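## Task

Press the green button to start the pen carriage, which begins moving at once and makes a single uninterrupted pass. A pen draws in the lane matching a key's colour only while that key is fully pressed and the carriage is moving; a half-pressed key may or may not draw. At the end, the centre line of every printed box must carry ink, and no ink may lie outside any box. On the sheet-edge ruler the pens start at 86 mm and advance at 7.69 mm/s. Arm bases in metres, with heading in degrees counter-clockwise from +x: arm1 (+1.03, +0.12, +0.74) heading -174; arm2 (+0.38, +0.65, +0.72) heading -113; arm3 (-0.52, +0.65, +0.82) heading -64; arm4 (-0.30, -0.65, +0.78) heading +81. Anything that holds only because a robot is still holding it at the end does not count.

## Robot and tools

SETUP. Four identical i2rt Big YAM arms (arm1 to arm4), each with six revolute joints, a two-finger gripper and a wrist camera (armN_cam_wrist). A fixed room camera, cam_sheet, looks down at the recorder sheet. All positions use one shared scene frame: origin on the floor, +z up, metres. Base positions and headings are in the task text; at joint1_rad = 0 an arm extends along its base heading. Reach is roughly 1.0 m from the joint1 axis. The 'hand' point is midway between the fingertips.

CHART LOGIC. Pressing the green button starts the carriage immediately and it makes one pass. Pen position on the ruler = start (mm) + speed (mm/s) x seconds since the press. A key draws in its colour lane only when fully down during motion. So each key must be fully down while the pen crosses a box in that lane and up everywhere else. Convert box edges from the ruler into times after the press. Read boxes and ink with cam_sheet and zoom_image.

execute_actions. Arguments: actions (a list holding one action, or empty to just read state and images) and cameras (list of names from arm1_cam_wrist, arm2_cam_wrist, arm3_cam_wrist, arm4_cam_wrist, cam_sheet, or "all"; omitted or null means all, [] means none; an unknown name rejects the call). An action is an object keyed by arm name; each arm gets {"joints": {...}}. Joint values are absolute targets, not offsets, per arm, by name, any subset:
- joint1_rad -2.879 to 2.879 (base yaw; positive counter-clockwise seen from above)
- joint2_rad 0 to 3.141 (shoulder; 0 has the upper arm pointing back about level, increasing raises it then forward)
- joint3_rad 0 to 3.019 (elbow; 0 folded, increasing opens)
- joint4_rad -1.692 to 1.57 (wrist pitch; positive tips fingers up)
- joint5_rad -1.57 to 1.57 (sideways wrist swing; positive toward the arm's right)
- joint6_rad -2.094 to 2.094 (hand roll; positive clockwise viewed from behind)
- gripper_m 0 to 0.093 metres fingertip gap.
Done tolerances: ±0.045, 0.14, 0.09, 0.055, 0.03, 0.035 rad and ±0.003 m. Motions in an action start together and finish independently; joints move at different speeds, so the hand may arc widely. An out-of-range value or unknown key rejects the whole call and nothing moves. Omitted joints or arms can still be driving to earlier targets. A target very near the current position may produce no movement.

wait: seconds (0 to 10). Commands nothing new; returns state and images like an empty action. zoom_image: camera plus region [x0, y0, x1, y1] in pixels of that camera's latest full image, top-left origin, at most 504x504. finished_scene: scene (current scene number); irreversible, the result tells whether the task succeeded and gives the next task.

RESULTS. joint_positions gives actual joint values. The pictures line lists camera names in image order. joint_status per joint: off_target (stopped short, may still push); contact_stop or time_out (target dropped, holds in place; after time_out a joint may keep a target within 0.375, 0.375, 0.113, 0.225, 0.075, 0.3 rad of where it stands and continue pushing); not_followed (a safety check blocked that arm's joint targets, shown with a 'joint command not followed' line and usually a 'cause:' line; the gripper part still runs, and blocked targets may be retried on later actions). on_its_own lists things not commanded this call; 'held at' is the held target, not the position. To relieve a pushing joint, command its reported position. If a result reports a stop, later calls in that same reply are skipped.

TIMING. The robots hold the last command meanwhile. Plan key presses with this latency in mind, since the carriage won't wait.

CAMERAS. Calibration (fisheye wrist cameras 504x504, pinhole cam_sheet 672x504) can be slightly off; wrist-camera poses are computed from joint readings and inherit their errors.

AVOID. Robots touching hard ends everything; the anti-collision check can be late and ignores fingers, gripper housings and wrist cameras. Arms don't stop on contact and can push hard, so press keys gently and release promptly. Sustained load heats motors: MOTOR HOT appears from 85 °C; at 100 °C an OVER-TEMPERATURE FAULT makes that arm go limp and fall, and its unmet keys show limit_stop_at_motor_heat (resend targets afterward). Avoid drops, slips, slams and knocking objects over. Final state must hold without robot support.

Each tool is called after "Call:" in YAML: its name, and indented under it one key for each argument.

## Session

Call:
execute_actions:
  actions: []

Scene clock: 0.00 s.
Motor temperatures (°C, as the motors report them): arm1=[24 25 23 22 23 22] | arm2=[25 25 24 23 23 25] | arm3=[24 24 22 23 22 23] | arm4=[24 22 23 25 25 26]
arm1.joint_positions: joint1_rad=-0.571 joint2_rad=+0.341 joint3_rad=+1.553 joint4_rad=-1.602 joint5_rad=+0.077 joint6_rad=+0.411 gripper_m=+0.094
arm1.joint_status: not commanded
arm1.hand: x=+0.9931 y=+0.1540 z=+1.3213 quat_wxyz=(+0.048, -0.742, +0.373, +0.556) (m; scene frame)
arm2.joint_positions: joint1_rad=-0.492 joint2_rad=+0.541 joint3_rad=+1.577 joint4_rad=-1.345 joint5_rad=-0.052 joint6_rad=-0.178 gripper_m=+0.095
arm2.joint_status: not commanded
arm2.hand: x=+0.2632 y=+0.5440 z=+1.3623 quat_wxyz=(-0.163, -0.728, -0.346, +0.569) (m; scene frame)
arm3.joint_positions: joint1_rad=+0.078 joint2_rad=+0.635 joint3_rad=+1.535 joint4_rad=-1.468 joint5_rad=-0.174 joint6_rad=+0.723 gripper_m=+0.095
arm3.joint_status: not commanded
arm3.hand: x=-0.3920 y=+0.4958 z=+1.3997 quat_wxyz=(-0.486, -0.648, -0.587, +0.005) (m; scene frame)
arm4.joint_positions: joint1_rad=+0.421 joint2_rad=+0.625 joint3_rad=+1.311 joint4_rad=-1.419 joint5_rad=+0.069 joint6_rad=-0.383 gripper_m=+0.094
arm4.joint_status: not commanded
arm4.hand: x=-0.3501 y=-0.4225 z=+1.2664 quat_wxyz=(-0.324, +0.813, -0.417, -0.247) (m; scene frame)
pictures: arm1_cam_wrist, arm2_cam_wrist, arm3_cam_wrist, arm4_cam_wrist, cam_sheet
Images, in order (width x height): arm1_cam_wrist 504x504, arm2_cam_wrist 504x504, arm3_cam_wrist 504x504, arm4_cam_wrist 504x504, cam_sheet 672x504.

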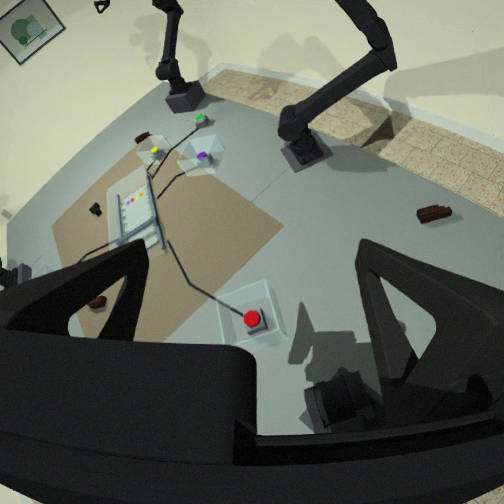

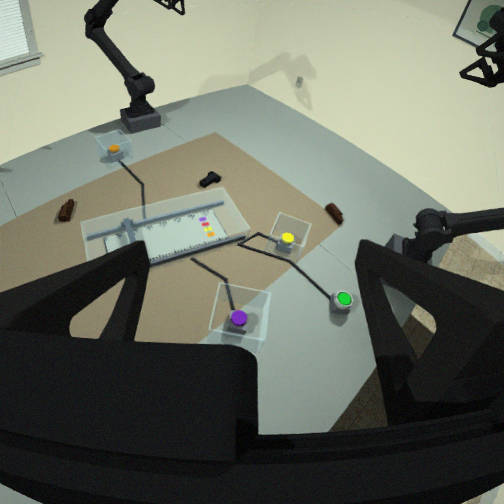

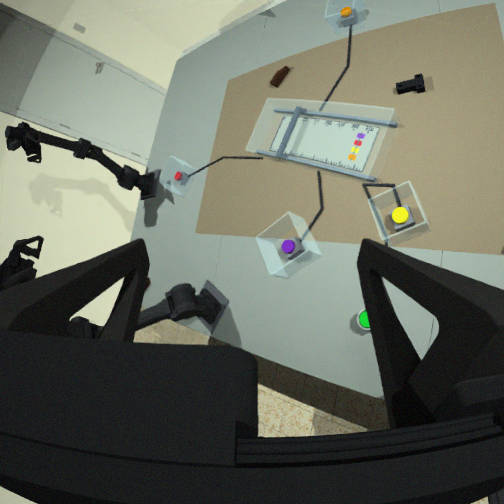

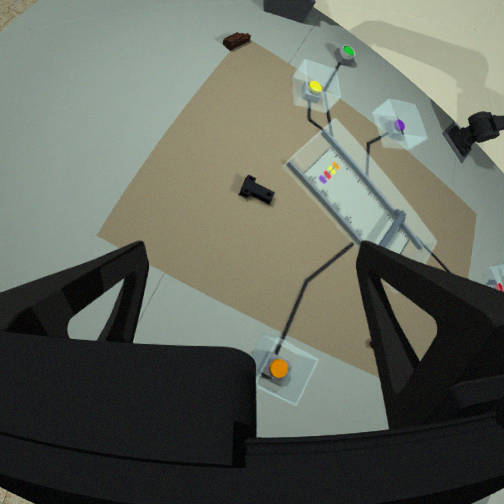

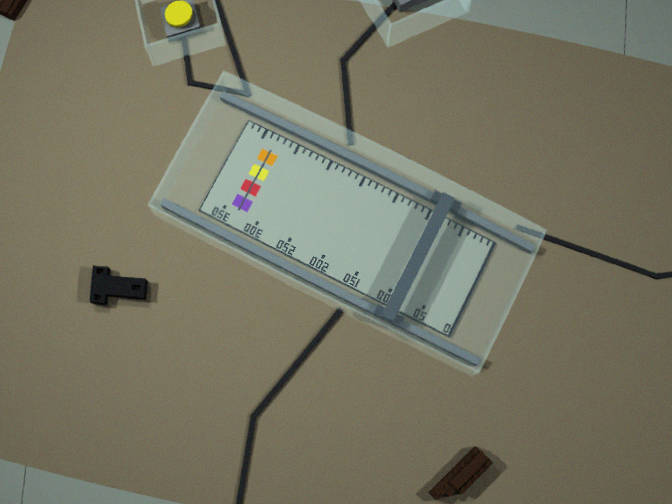

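Call:
zoom_image:
  camera: "cam_sheet"
  region: [180, 100, 360, 260]

Call:
zoom_image:
  camera: "cam_sheet"
  region: [320, 170, 520, 350]

Call:
zoom_image:
  camera: "arm3_cam_wrist"
  region: [240, 160, 450, 360]

Region (180, 100, 360, 260) of cam_sheet's 672x504 image, scaled by 2.800, with more detail than that image has.

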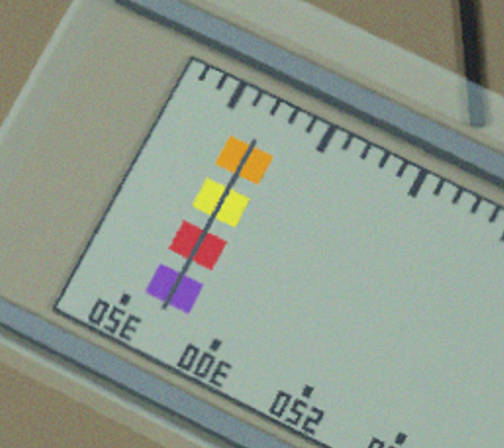

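Region (320, 170, 520, 350) of cam_sheet's 672x504 image, scaled by 2.520, with more detail than that image has; it fills the top 454 rows of this view, and the rest is white.

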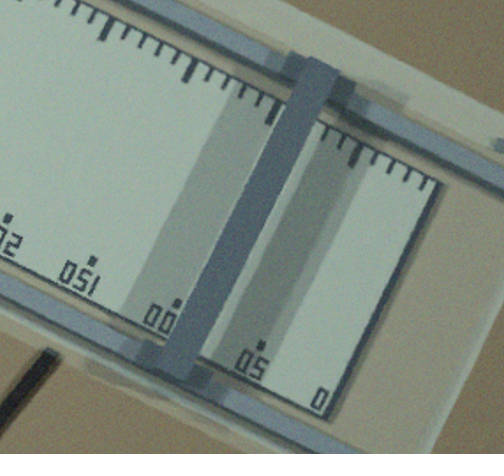

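Region (240, 160, 450, 360) of arm3_cam_wrist's 504x504 image, scaled by 2.400, with more detail than that image has; it fills the top 480 rows of this view, and the rest is white.

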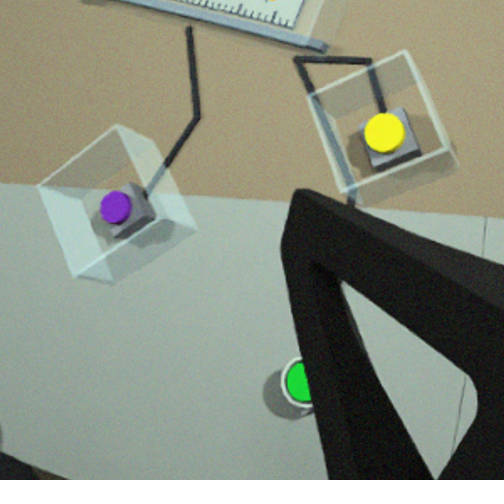

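Call:
execute_actions:
  actions:
    - {"arm1":{"joints":{"joint1_rad":0,"joint2_rad":1.2,"joint3_rad":1.2,"joint4_rad":-1.57,"joint5_rad":0,"joint6_rad":0,"gripper_m":0}},"arm2":{"joints":{"joint1_rad":-0.585,"joint2_rad":1.5,"joint3_rad":1.4,"joint4_rad":-1.47,"joint5_rad":0,"joint6_rad":0,"gripper_m":0}},"arm3":{"joints":{"joint1_rad":0.14,"joint2_rad":1.4,"joint3_rad":1.2,"joint4_rad":-1.37,"joint5_rad":0,"joint6_rad":0,"gripper_m":0}},"arm4":{"joints":{"joint1_rad":-0.78,"joint2_rad":1.2,"joint3_rad":1.0,"joint4_rad":-1.37,"joint5_rad":0,"joint6_rad":0,"gripper_m":0}}}

Scene clock: 33.40 s.
Motor temperatures (°C, as the motors report them): arm1=[24 26 24 22 23 22] | arm2=[25 25 26 23 23 25] | arm3=[24 24 25 23 22 23] | arm4=[24 22 26 26 25 26]
arm1.joint_positions: joint1_rad=+0.000 joint2_rad=+1.191 joint3_rad=+1.182 joint4_rad=-1.575 joint5_rad=+0.002 joint6_rad=+0.008 gripper_m=+0.000
arm1.joint_status: all done
arm1.hand: x=+0.7086 y=+0.0879 z=+0.9940 quat_wxyz=(+0.002, -0.999, -0.047, -0.006) (m; scene frame)
arm2.joint_positions: joint1_rad=-0.580 joint2_rad=+1.488 joint3_rad=+1.400 joint4_rad=-1.455 joint5_rad=-0.003 joint6_rad=-0.008 gripper_m=+0.001
arm2.joint_status: all done
arm2.hand: x=+0.0090 y=+0.4056 z=+0.9608 quat_wxyz=(-0.005, -0.957, -0.290, +0.016) (m; scene frame)
arm3.joint_positions: joint1_rad=+0.134 joint2_rad=+1.397 joint3_rad=+1.186 joint4_rad=-1.375 joint5_rad=-0.003 joint6_rad=+0.012 gripper_m=+0.001
arm3.joint_status: all done
arm3.hand: x=-0.3037 y=+0.3227 z=+1.0118 quat_wxyz=(+0.006, -0.481, -0.877, -0.001) (m; scene frame)
arm4.joint_positions: joint1_rad=-0.780 joint2_rad=+1.210 joint3_rad=+0.976 joint4_rad=-1.371 joint5_rad=+0.001 joint6_rad=-0.007 gripper_m=+0.001
arm4.joint_status: all done
arm4.hand: x=-0.0474 y=-0.4619 z=+0.9559 quat_wxyz=(+0.017, +0.319, -0.948, +0.006) (m; scene frame)
pictures: arm1_cam_wrist, arm2_cam_wrist, arm3_cam_wrist, arm4_cam_wrist, cam_sheet
camera_calibration (this result's frames):
arm1_cam_wrist: T_world_to_cam=[[-0.0979573, 0.995004, -0.0192604, 0.00763415], [0.800857, 0.0903032, 0.592008, -1.16343], [0.59079, 0.0425667, -0.805702, 0.505881], [0, 0, 0, 1]] pos_world=[0.633616, 0.0759313, 1.09649]
arm2_cam_wrist: T_world_to_cam=[[-0.579319, 0.81503, -0.010739, -0.313336], [0.674144, 0.486501, 0.55574, -0.729133], [0.458169, 0.314711, -0.831287, 0.788479], [0, 0, 0, 1]] pos_world=[-0.0512382, 0.361959, 1.0573]
arm3_cam_wrist: T_world_to_cam=[[-0.849452, -0.527662, -0.00210089, -0.0833586], [-0.41861, 0.67146, 0.61148, -0.956268], [-0.321244, 0.520302, -0.791257, 0.655592], [0, 0, 0, 1]] pos_world=[-0.260507, 0.257004, 1.10331]
arm4_cam_wrist: T_world_to_cam=[[0.590835, -0.806756, -0.00769898, -0.337348], [-0.628706, -0.466377, 0.622272, -0.83392], [-0.505612, -0.362819, -0.782763, 0.677867], [0, 0, 0, 1]] pos_world=[0.0177645, -0.415135, 1.04694]
Images, in order (width x height): arm1_cam_wrist 504x504, arm2_cam_wrist 504x504, arm3_cam_wrist 504x504, arm4_cam_wrist 504x504, cam_sheet 672x504.

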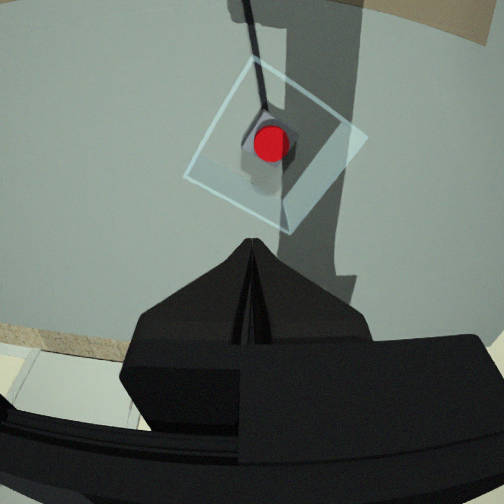

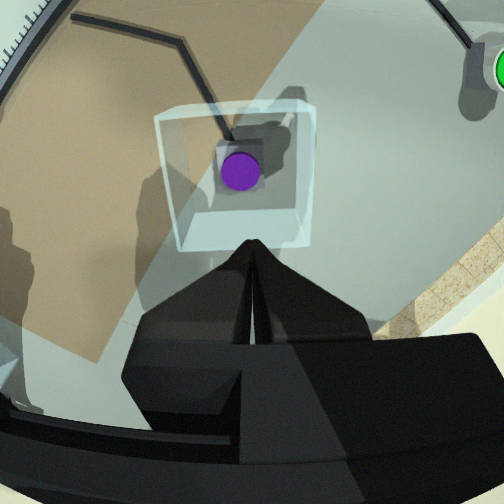

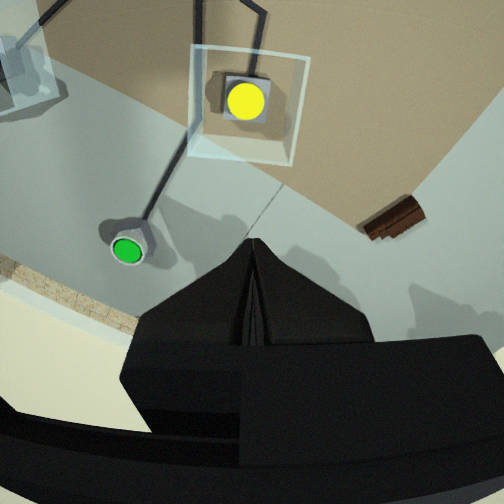

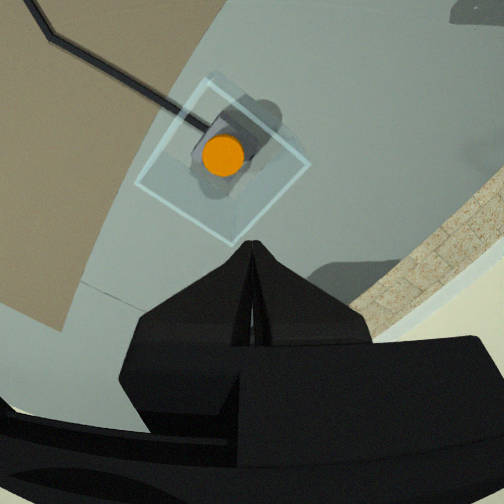

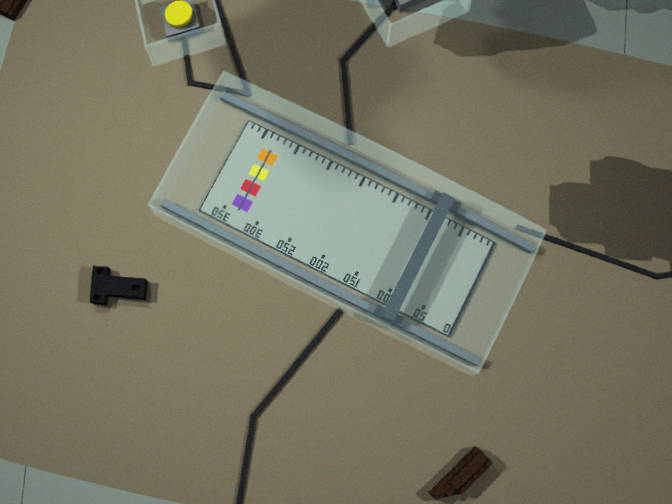

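Call:
execute_actions:
  actions:
    - {"arm1":{"joints":{"joint1_rad":-0.03,"joint2_rad":1.206,"joint3_rad":0.81,"joint4_rad":-1.166}},"arm2":{"joints":{"joint1_rad":-0.557,"joint2_rad":1.516,"joint3_rad":1.14,"joint4_rad":-1.184}},"arm3":{"joints":{"joint1_rad":0.157,"joint2_rad":1.664,"joint3_rad":0.97,"joint4_rad":-0.869}},"arm4":{"joints":{"joint1_rad":-0.70,"joint2_rad":1.231,"joint3_rad":0.75,"joint4_rad":-1.081}}}

Scene clock: 63.10 s.
Motor temperatures (°C, as the motors report them): arm1=[24 26 27 22 23 22] | arm2=[25 26 28 23 23 25] | arm3=[24 25 26 23 22 23] | arm4=[24 22 27 25 25 26]
arm1.joint_positions: joint1_rad=-0.025 joint2_rad=+1.201 joint3_rad=+0.803 joint4_rad=-1.180 joint5_rad=+0.002 joint6_rad=+0.008 gripper_m=+0.000
arm1.joint_status: all done
arm1.hand: x=+0.7321 y=+0.0978 z=+0.8502 quat_wxyz=(+0.001, -0.999, -0.035, -0.003) (m; scene frame)
arm2.joint_positions: joint1_rad=-0.562 joint2_rad=+1.498 joint3_rad=+1.146 joint4_rad=-1.201 joint5_rad=-0.003 joint6_rad=-0.008 gripper_m=+0.001
arm2.joint_status: all done
arm2.hand: x=+0.0299 y=+0.4106 z=+0.8620 quat_wxyz=(-0.003, -0.954, -0.299, +0.011) (m; scene frame)
arm3.joint_positions: joint1_rad=+0.150 joint2_rad=+1.676 joint3_rad=+0.955 joint4_rad=-0.881 joint5_rad=-0.003 joint6_rad=+0.012 gripper_m=+0.001
arm3.joint_status: all done
arm3.hand: x=-0.2907 y=+0.3120 z=+0.8243 quat_wxyz=(+0.013, -0.473, -0.881, -0.004) (m; scene frame)
arm4.joint_positions: joint1_rad=-0.699 joint2_rad=+1.236 joint3_rad=+0.735 joint4_rad=-1.090 joint5_rad=+0.001 joint6_rad=-0.007 gripper_m=+0.001
arm4.joint_status: all done
arm4.hand: x=-0.0810 y=-0.4575 z=+0.8627 quat_wxyz=(+0.010, +0.357, -0.934, +0.004) (m; scene frame)
pictures: arm1_cam_wrist, arm2_cam_wrist, arm3_cam_wrist, arm4_cam_wrist, cam_sheet
camera_calibration (this result's frames):
arm1_cam_wrist: T_world_to_cam=[[-0.0737739, 0.997088, -0.0193026, -0.0205796], [0.806863, 0.0710524, 0.58645, -1.09585], [0.586114, 0.0276902, -0.809755, 0.384021], [0, 0, 0, 1]] pos_world=[0.6576, 0.0877487, 0.953226]
arm2_cam_wrist: T_world_to_cam=[[-0.593413, 0.804828, -0.0106344, -0.301868], [0.66106, 0.494864, 0.564012, -0.700936], [0.459195, 0.327662, -0.825698, 0.684995], [0, 0, 0, 1]] pos_world=[-0.030318, 0.365373, 0.957725]
arm3_cam_wrist: T_world_to_cam=[[-0.840752, -0.54142, -0.000919166, -0.0724973], [-0.423623, 0.656769, 0.623857, -0.836079], [-0.337165, 0.524899, -0.781538, 0.502902], [0, 0, 0, 1]] pos_world=[-0.245573, 0.245887, 0.914564]
arm4_cam_wrist: T_world_to_cam=[[0.654161, -0.756314, -0.00791189, -0.286246], [-0.595653, -0.52159, 0.610853, -0.80771], [-0.466124, -0.394884, -0.791704, 0.585803], [0, 0, 0, 1]] pos_world=[-0.0208076, -0.406461, 0.95491]
Images, in order (width x height): arm1_cam_wrist 504x504, arm2_cam_wrist 504x504, arm3_cam_wrist 504x504, arm4_cam_wrist 504x504, cam_sheet 672x504.

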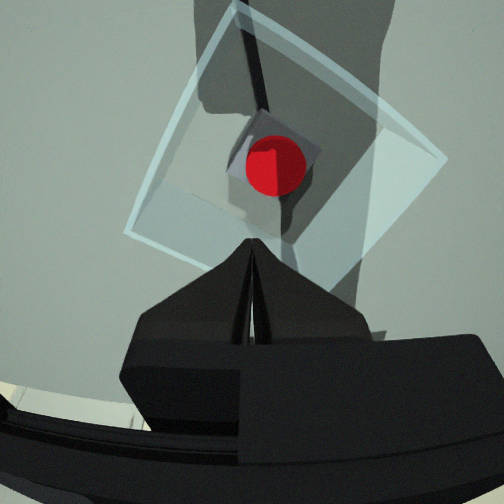

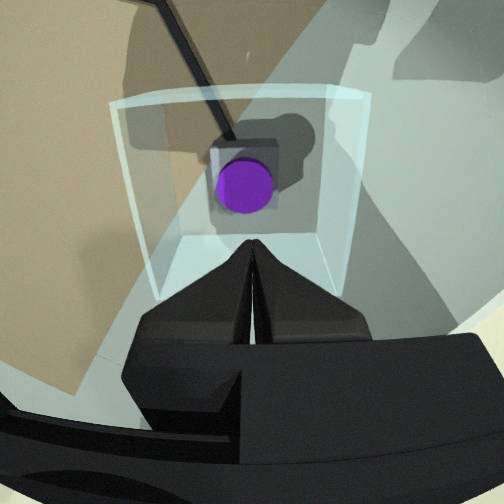

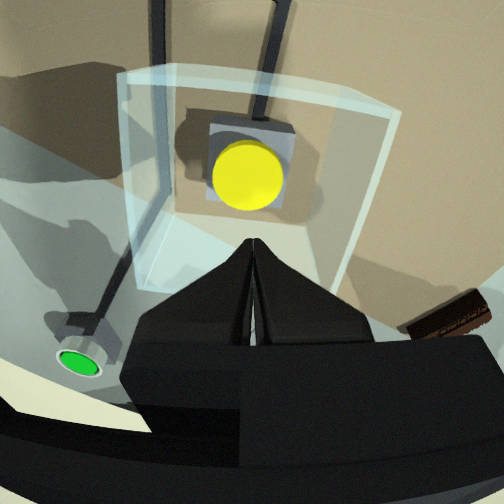

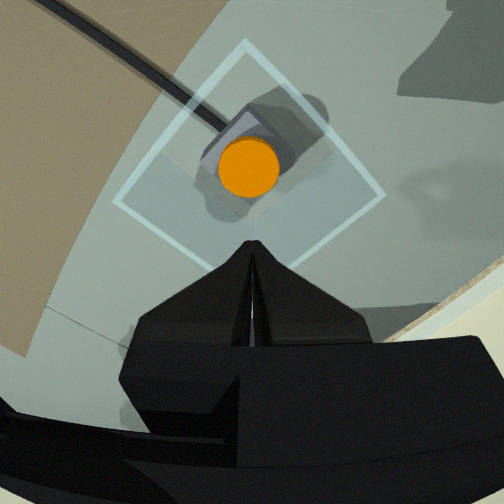

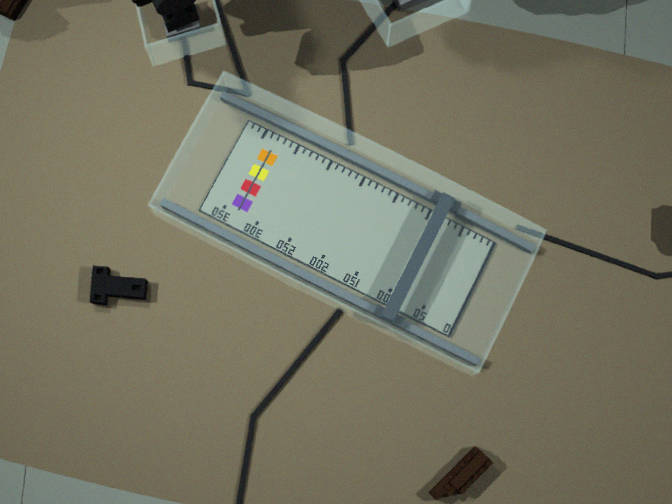

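Call:
execute_actions:
  actions:
    - {"arm1":{"joints":{"joint1_rad":-0.08,"joint2_rad":1.34,"joint3_rad":0.678,"joint4_rad":-0.89}},"arm2":{"joints":{"joint1_rad":-0.55,"joint2_rad":1.584,"joint3_rad":0.975,"joint4_rad":-0.95}},"arm3":{"joints":{"joint1_rad":0.163,"joint2_rad":1.78,"joint3_rad":0.91,"joint4_rad":-0.67}},"arm4":{"joints":{"joint1_rad":-0.70,"joint2_rad":1.405,"joint3_rad":0.595,"joint4_rad":-0.735}}}

Scene clock: 88.27 s.
Motor temperatures (°C, as the motors report them): arm1=[24 26 26 22 23 22] | arm2=[25 26 28 23 23 25] | arm3=[24 26 26 23 22 23] | arm4=[24 22 27 25 25 26]
arm1.joint_positions: joint1_rad=-0.078 joint2_rad=+1.341 joint3_rad=+0.666 joint4_rad=-0.908 joint5_rad=+0.002 joint6_rad=+0.007 gripper_m=+0.000
arm1.joint_status: all done
arm1.hand: x=+0.7335 y=+0.1138 z=+0.7660 quat_wxyz=(+0.001, -1.000, -0.008, -0.006) (m; scene frame)
arm2.joint_positions: joint1_rad=-0.559 joint2_rad=+1.578 joint3_rad=+0.974 joint4_rad=-0.966 joint5_rad=-0.003 joint6_rad=-0.008 gripper_m=+0.001
arm2.joint_status: all done
arm2.hand: x=+0.0449 y=+0.4193 z=+0.7722 quat_wxyz=(-0.001, -0.954, -0.300, +0.003) (m; scene frame)
arm3.joint_positions: joint1_rad=+0.154 joint2_rad=+1.778 joint3_rad=+0.910 joint4_rad=-0.682 joint5_rad=-0.003 joint6_rad=+0.012 gripper_m=+0.001
arm3.joint_status: all done
arm3.hand: x=-0.2841 y=+0.3044 z=+0.7720 quat_wxyz=(-0.009, -0.472, -0.882, +0.008) (m; scene frame)
arm4.joint_positions: joint1_rad=-0.699 joint2_rad=+1.414 joint3_rad=+0.570 joint4_rad=-0.793 joint5_rad=+0.002 joint6_rad=-0.007 gripper_m=+0.001
arm4.joint_status: joint4_rad time_out (moved +0.296 of +0.355); the others done
arm4.on_its_own: joint4_rad reads -0.793 and still pushes toward -0.735 since a time_out
arm4.hand: x=-0.0989 y=-0.4738 z=+0.7659 quat_wxyz=(+0.031, +0.356, -0.934, +0.013) (m; scene frame)
pictures: arm1_cam_wrist, arm2_cam_wrist, arm3_cam_wrist, arm4_cam_wrist, cam_sheet
camera_calibration (this result's frames):
arm1_cam_wrist: T_world_to_cam=[[-0.0207038, 0.999599, -0.0193244, -0.0772815], [0.805916, 0.0281245, 0.591361, -1.04692], [0.591667, -0.00333043, -0.806175, 0.311297], [0, 0, 0, 1]] pos_world=[0.657949, 0.107732, 0.868577]
arm2_cam_wrist: T_world_to_cam=[[-0.596287, 0.802693, -0.0112269, -0.299431], [0.651299, 0.491904, 0.577789, -0.673455], [0.46931, 0.337216, -0.816109, 0.589311], [0, 0, 0, 1]] pos_world=[-0.0164952, 0.372901, 0.866695]
arm3_cam_wrist: T_world_to_cam=[[-0.838426, -0.545011, -0.00212862, -0.0684146], [-0.443912, 0.680622, 0.582834, -0.776979], [-0.316202, 0.489608, -0.812588, 0.508864], [0, 0, 0, 1]] pos_world=[-0.241367, 0.242399, 0.866202]
arm4_cam_wrist: T_world_to_cam=[[0.653406, -0.756985, -0.00589107, -0.289545], [-0.574693, -0.501092, 0.64702, -0.783723], [-0.492736, -0.419381, -0.76245, 0.45771], [0, 0, 0, 1]] pos_world=[-0.0356788, -0.419944, 0.85436]
Images, in order (width x height): arm1_cam_wrist 504x504, arm2_cam_wrist 504x504, arm3_cam_wrist 504x504, arm4_cam_wrist 504x504, cam_sheet 672x504.

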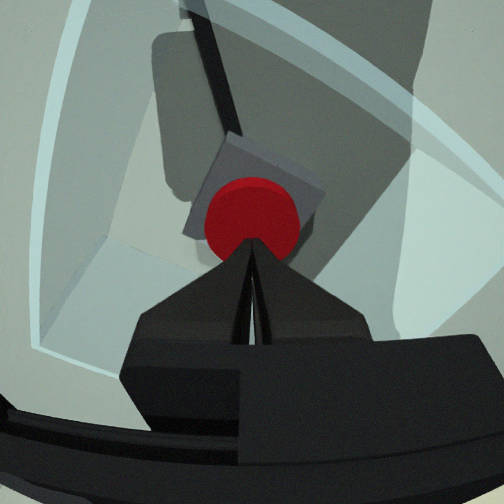

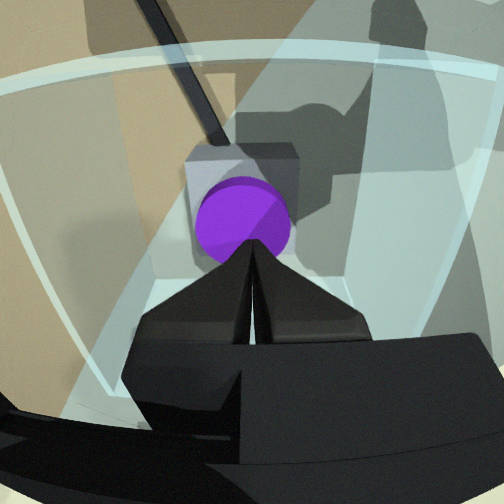

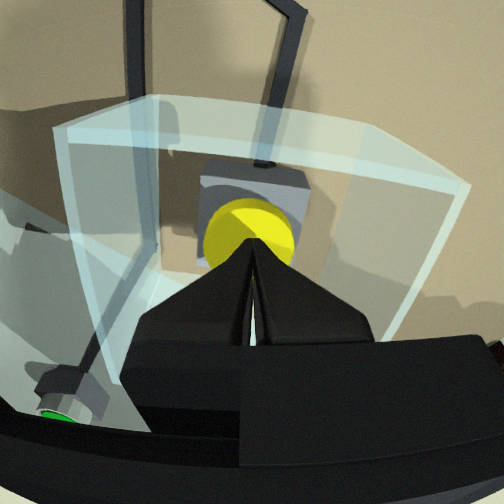

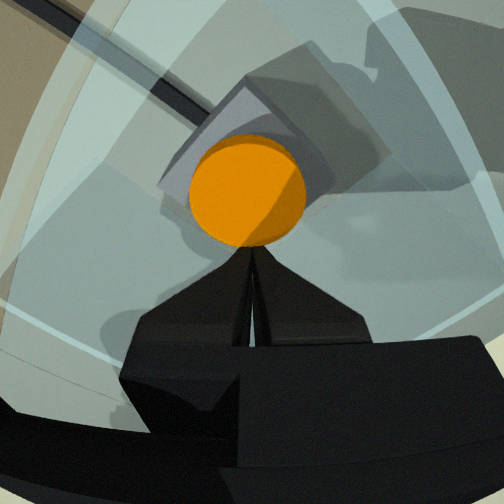

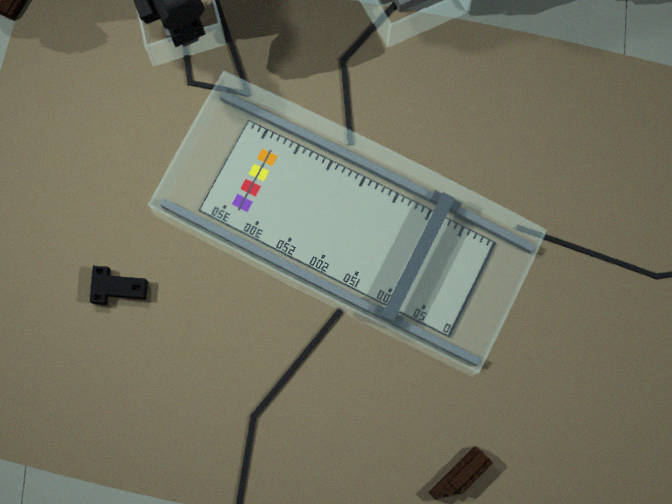

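Call:
execute_actions:
  actions:
    - {"arm1":{"joints":{"joint2_rad":1.395,"joint3_rad":0.64,"joint4_rad":-0.795}},"arm2":{"joints":{"joint1_rad":-0.54,"joint2_rad":1.637,"joint3_rad":0.94,"joint4_rad":-0.86}},"arm3":{"joints":{"joint2_rad":1.85,"joint3_rad":0.885,"joint4_rad":-0.585}},"arm4":{"joints":{"joint2_rad":1.29,"joint3_rad":0.61,"joint4_rad":-0.87}}}

Call:
execute_actions:
  actions:
    - {"arm4":{"joints":{"joint2_rad":1.355,"joint3_rad":0.655,"joint4_rad":-0.83}}}
  cameras: ["arm4_cam_wrist"]

Scene clock: 96.93 s.
Motor temperatures (°C, as the motors report them): arm1=[24 26 26 22 23 22] | arm2=[25 26 28 23 23 25] | arm3=[24 26 25 23 22 23] | arm4=[24 22 27 26 25 26]
arm1.joint_positions: joint1_rad=-0.078 joint2_rad=+1.348 joint3_rad=+0.660 joint4_rad=-0.823 joint5_rad=+0.002 joint6_rad=+0.007 gripper_m=+0.000
arm1.joint_status: all done
arm1.hand: x=+0.7160 y=+0.1134 z=+0.7628 quat_wxyz=(+0.001, -1.000, -0.008, +0.030) (m; scene frame)
arm2.joint_positions: joint1_rad=-0.549 joint2_rad=+1.582 joint3_rad=+0.960 joint4_rad=-0.883 joint5_rad=-0.002 joint6_rad=-0.008 gripper_m=+0.001
arm2.joint_status: all done
arm2.hand: x=+0.0359 y=+0.4083 z=+0.7669 quat_wxyz=(-0.010, -0.952, -0.305, +0.035) (m; scene frame)
arm3.joint_positions: joint1_rad=+0.154 joint2_rad=+1.788 joint3_rad=+0.896 joint4_rad=-0.609 joint5_rad=-0.003 joint6_rad=+0.012 gripper_m=+0.001
arm3.joint_status: all done
arm3.hand: x=-0.2793 y=+0.2974 z=+0.7652 quat_wxyz=(-0.031, -0.471, -0.881, +0.019) (m; scene frame)
arm4.joint_positions: joint1_rad=-0.699 joint2_rad=+1.284 joint3_rad=+0.572 joint4_rad=-0.863 joint5_rad=+0.002 joint6_rad=-0.007 gripper_m=+0.001
arm4.joint_status: all done
arm4.hand: x=-0.0984 y=-0.4733 z=+0.7991 quat_wxyz=(+0.002, +0.357, -0.934, +0.002) (m; scene frame)
pictures: arm1_cam_wrist, arm2_cam_wrist, arm3_cam_wrist, arm4_cam_wrist, cam_sheet
camera_calibration (this result's frames):
arm1_cam_wrist: T_world_to_cam=[[-0.0221538, 0.999565, -0.0194721, -0.0761418], [0.846814, 0.0291143, 0.531091, -1.01433], [0.531427, -0.00472359, -0.847091, 0.393591], [0, 0, 0, 1]] pos_world=[0.648099, 0.107499, 0.870628]
arm2_cam_wrist: T_world_to_cam=[[-0.604853, 0.7963, -0.00762457, -0.295877], [0.676077, 0.518547, 0.523478, -0.629201], [0.420799, 0.311473, -0.852005, 0.632713], [0, 0, 0, 1]] pos_world=[-0.0198195, 0.364804, 0.866192]
arm3_cam_wrist: T_world_to_cam=[[-0.838153, -0.545426, -0.00326296, -0.0672127], [-0.459678, 0.703138, 0.542488, -0.746398], [-0.293593, 0.456188, -0.840057, 0.545595], [0, 0, 0, 1]] pos_world=[-0.239254, 0.239268, 0.863024]
arm4_cam_wrist: T_world_to_cam=[[0.653691, -0.756733, -0.00654268, -0.288678], [-0.603919, -0.526856, 0.598084, -0.780527], [-0.456037, -0.387011, -0.801407, 0.533547], [0, 0, 0, 1]] pos_world=[-0.0393514, -0.423189, 0.89252]
Images, in order (width x height): arm1_cam_wrist 504x504, arm2_cam_wrist 504x504, arm3_cam_wrist 504x504, arm4_cam_wrist 504x504, cam_sheet 672x504.

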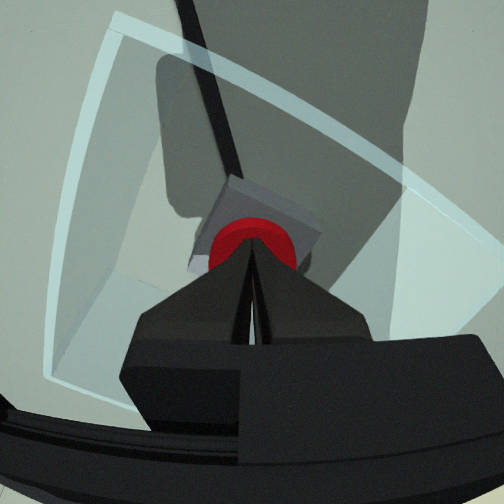

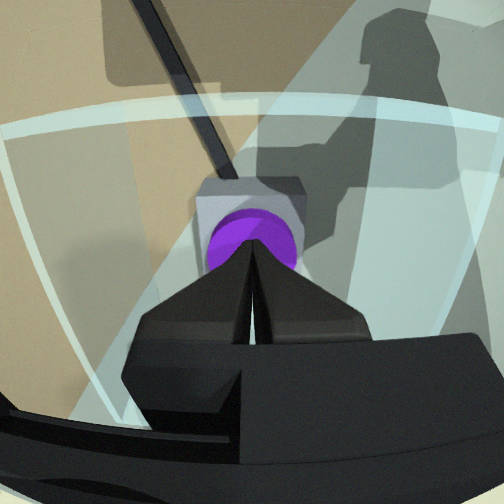

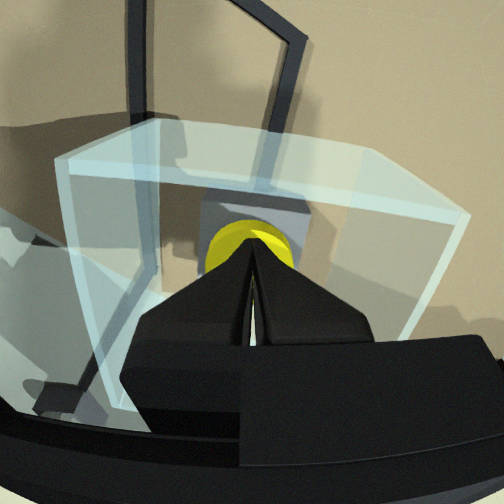

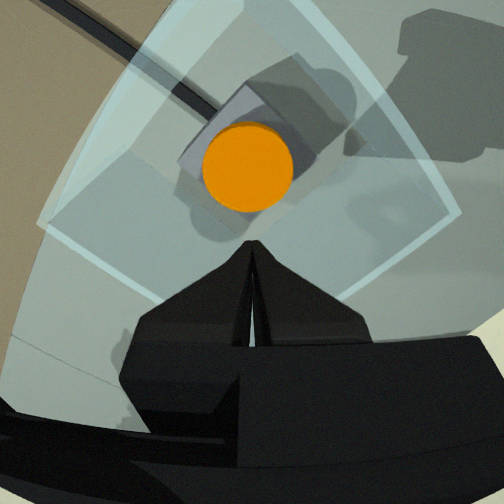

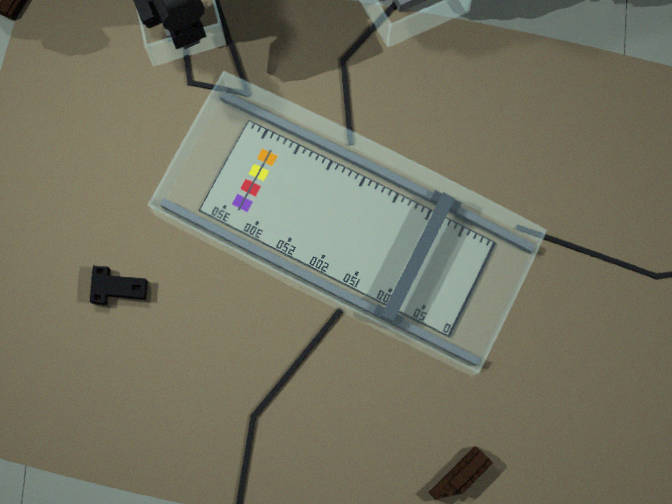

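Scene clock: 97.63 s.
Motor temperatures (°C, as the motors report them): arm1=[24 26 26 22 23 22] | arm2=[25 26 28 23 23 25] | arm3=[24 26 25 23 22 23] | arm4=[24 22 27 26 25 26]
arm1.joint_positions: joint1_rad=-0.078 joint2_rad=+1.348 joint3_rad=+0.660 joint4_rad=-0.823 joint5_rad=+0.002 joint6_rad=+0.007 gripper_m=+0.000
arm1.joint_status: not commanded
arm1.hand: x=+0.7160 y=+0.1134 z=+0.7628 quat_wxyz=(+0.001, -1.000, -0.008, +0.030) (m; scene frame)
arm2.joint_positions: joint1_rad=-0.549 joint2_rad=+1.582 joint3_rad=+0.960 joint4_rad=-0.883 joint5_rad=-0.002 joint6_rad=-0.008 gripper_m=+0.001
arm2.joint_status: not commanded
arm2.hand: x=+0.0359 y=+0.4083 z=+0.7669 quat_wxyz=(-0.010, -0.952, -0.305, +0.035) (m; scene frame)
arm3.joint_positions: joint1_rad=+0.154 joint2_rad=+1.788 joint3_rad=+0.896 joint4_rad=-0.609 joint5_rad=-0.003 joint6_rad=+0.012 gripper_m=+0.001
arm3.joint_status: not commanded
arm3.hand: x=-0.2793 y=+0.2974 z=+0.7652 quat_wxyz=(-0.031, -0.471, -0.881, +0.019) (m; scene frame)
arm4.joint_positions: joint1_rad=-0.699 joint2_rad=+1.356 joint3_rad=+0.620 joint4_rad=-0.837 joint5_rad=+0.002 joint6_rad=-0.007 gripper_m=+0.001
arm4.joint_status: all done
arm4.hand: x=-0.0817 y=-0.4587 z=+0.7942 quat_wxyz=(+0.001, +0.357, -0.934, +0.001) (m; scene frame)
pictures: arm4_cam_wrist
camera_calibration (this result's frames):
arm4_cam_wrist: T_world_to_cam=[[0.653702, -0.756723, -0.00656605, -0.288459], [-0.604944, -0.52776, 0.596248, -0.758907], [-0.45466, -0.385797, -0.802773, 0.544632], [0, 0, 0, 1]] pos_world=[-0.0229075, -0.408687, 0.887819]
Images, in order (width x height): arm4_cam_wrist 504x504.

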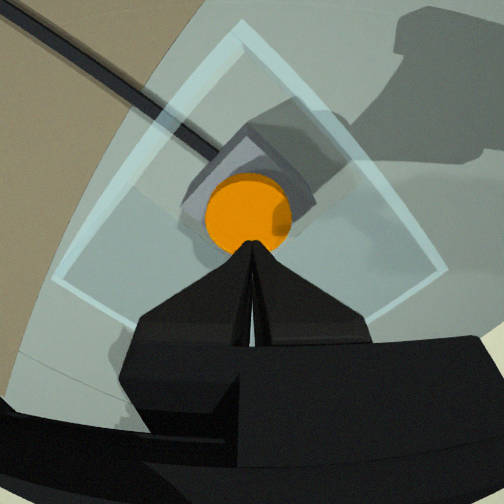

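Call:
execute_actions:
  actions:
    - {"arm1":{"joints":{"joint2_rad":1.44,"joint3_rad":0.64,"joint4_rad":-0.85}},"arm2":{"joints":{"joint2_rad":1.68,"joint3_rad":0.94,"joint4_rad":-0.91}},"arm3":{"joints":{"joint2_rad":1.89,"joint3_rad":0.885,"joint4_rad":-0.63}},"arm4":{"joints":{"joint2_rad":1.43,"joint3_rad":0.62,"joint4_rad":-0.78}}}

Scene clock: 102.73 s.
Motor temperatures (°C, as the motors report them): arm1=[24 26 26 22 23 22] | arm2=[25 26 27 23 23 25] | arm3=[24 25 25 23 22 23] | arm4=[24 22 27 26 25 26]
arm1.joint_positions: joint1_rad=-0.078 joint2_rad=+1.364 joint3_rad=+0.674 joint4_rad=-0.845 joint5_rad=+0.002 joint6_rad=+0.007 gripper_m=+0.000
arm1.joint_status: all done
arm1.hand: x=+0.7165 y=+0.1134 z=+0.7620 quat_wxyz=(+0.001, -1.000, -0.008, +0.018) (m; scene frame)
arm2.joint_positions: joint1_rad=-0.549 joint2_rad=+1.586 joint3_rad=+0.960 joint4_rad=-0.886 joint5_rad=-0.002 joint6_rad=-0.008 gripper_m=+0.001
arm2.joint_status: all done
arm2.hand: x=+0.0369 y=+0.4090 z=+0.7653 quat_wxyz=(-0.009, -0.952, -0.305, +0.031) (m; scene frame)
arm3.joint_positions: joint1_rad=+0.154 joint2_rad=+1.792 joint3_rad=+0.900 joint4_rad=-0.618 joint5_rad=-0.003 joint6_rad=+0.012 gripper_m=+0.001
arm3.joint_status: all done
arm3.hand: x=-0.2800 y=+0.2984 z=+0.7643 quat_wxyz=(-0.027, -0.471, -0.881, +0.017) (m; scene frame)
arm4.joint_positions: joint1_rad=-0.699 joint2_rad=+1.426 joint3_rad=+0.620 joint4_rad=-0.787 joint5_rad=+0.002 joint6_rad=-0.007 gripper_m=+0.001
arm4.joint_status: all done
arm4.hand: x=-0.0793 y=-0.4565 z=+0.7751 quat_wxyz=(+0.010, +0.357, -0.934, +0.005) (m; scene frame)
pictures: arm1_cam_wrist, arm2_cam_wrist, arm3_cam_wrist, arm4_cam_wrist, cam_sheet
camera_calibration (this result's frames):
arm1_cam_wrist: T_world_to_cam=[[-0.0216516, 0.999577, -0.019433, -0.0765502], [0.83318, 0.0287838, 0.552253, -1.02065], [0.552578, -0.00423407, -0.83345, 0.366995], [0, 0, 0, 1]] pos_world=[0.645933, 0.10745, 0.86804]
arm2_cam_wrist: T_world_to_cam=[[-0.604786, 0.796349, -0.00790824, -0.295652], [0.672801, 0.516221, 0.529958, -0.633342], [0.426114, 0.31519, -0.847987, 0.625905], [0, 0, 0, 1]] pos_world=[-0.0193996, 0.365107, 0.864066]
arm3_cam_wrist: T_world_to_cam=[[-0.838211, -0.545338, -0.00303453, -0.0674671], [-0.456565, 0.698697, 0.550791, -0.751005], [-0.298247, 0.463064, -0.834638, 0.536652], [0, 0, 0, 1]] pos_world=[-0.239379, 0.239428, 0.861352]
arm4_cam_wrist: T_world_to_cam=[[0.653606, -0.756808, -0.00635839, -0.288755], [-0.595779, -0.51968, 0.612356, -0.752904], [-0.46674, -0.396452, -0.790556, 0.515982], [0, 0, 0, 1]] pos_world=[-0.019002, -0.40524, 0.867122]
Images, in order (width x height): arm1_cam_wrist 504x504, arm2_cam_wrist 504x504, arm3_cam_wrist 504x504, arm4_cam_wrist 504x504, cam_sheet 672x504.

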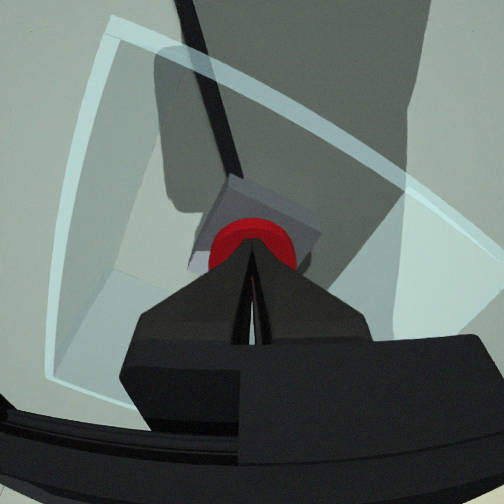

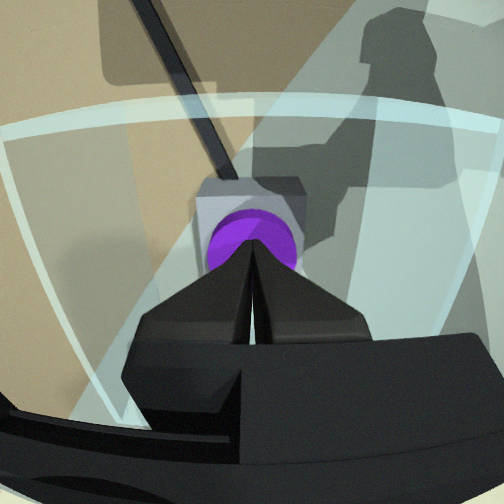

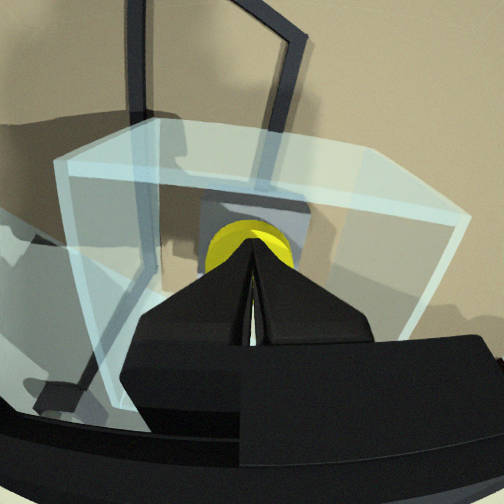

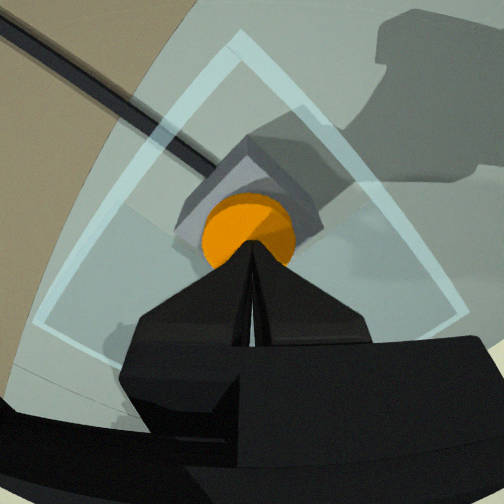

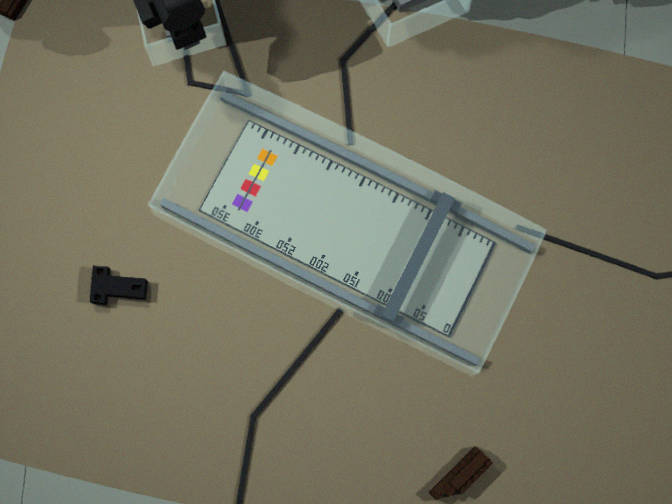

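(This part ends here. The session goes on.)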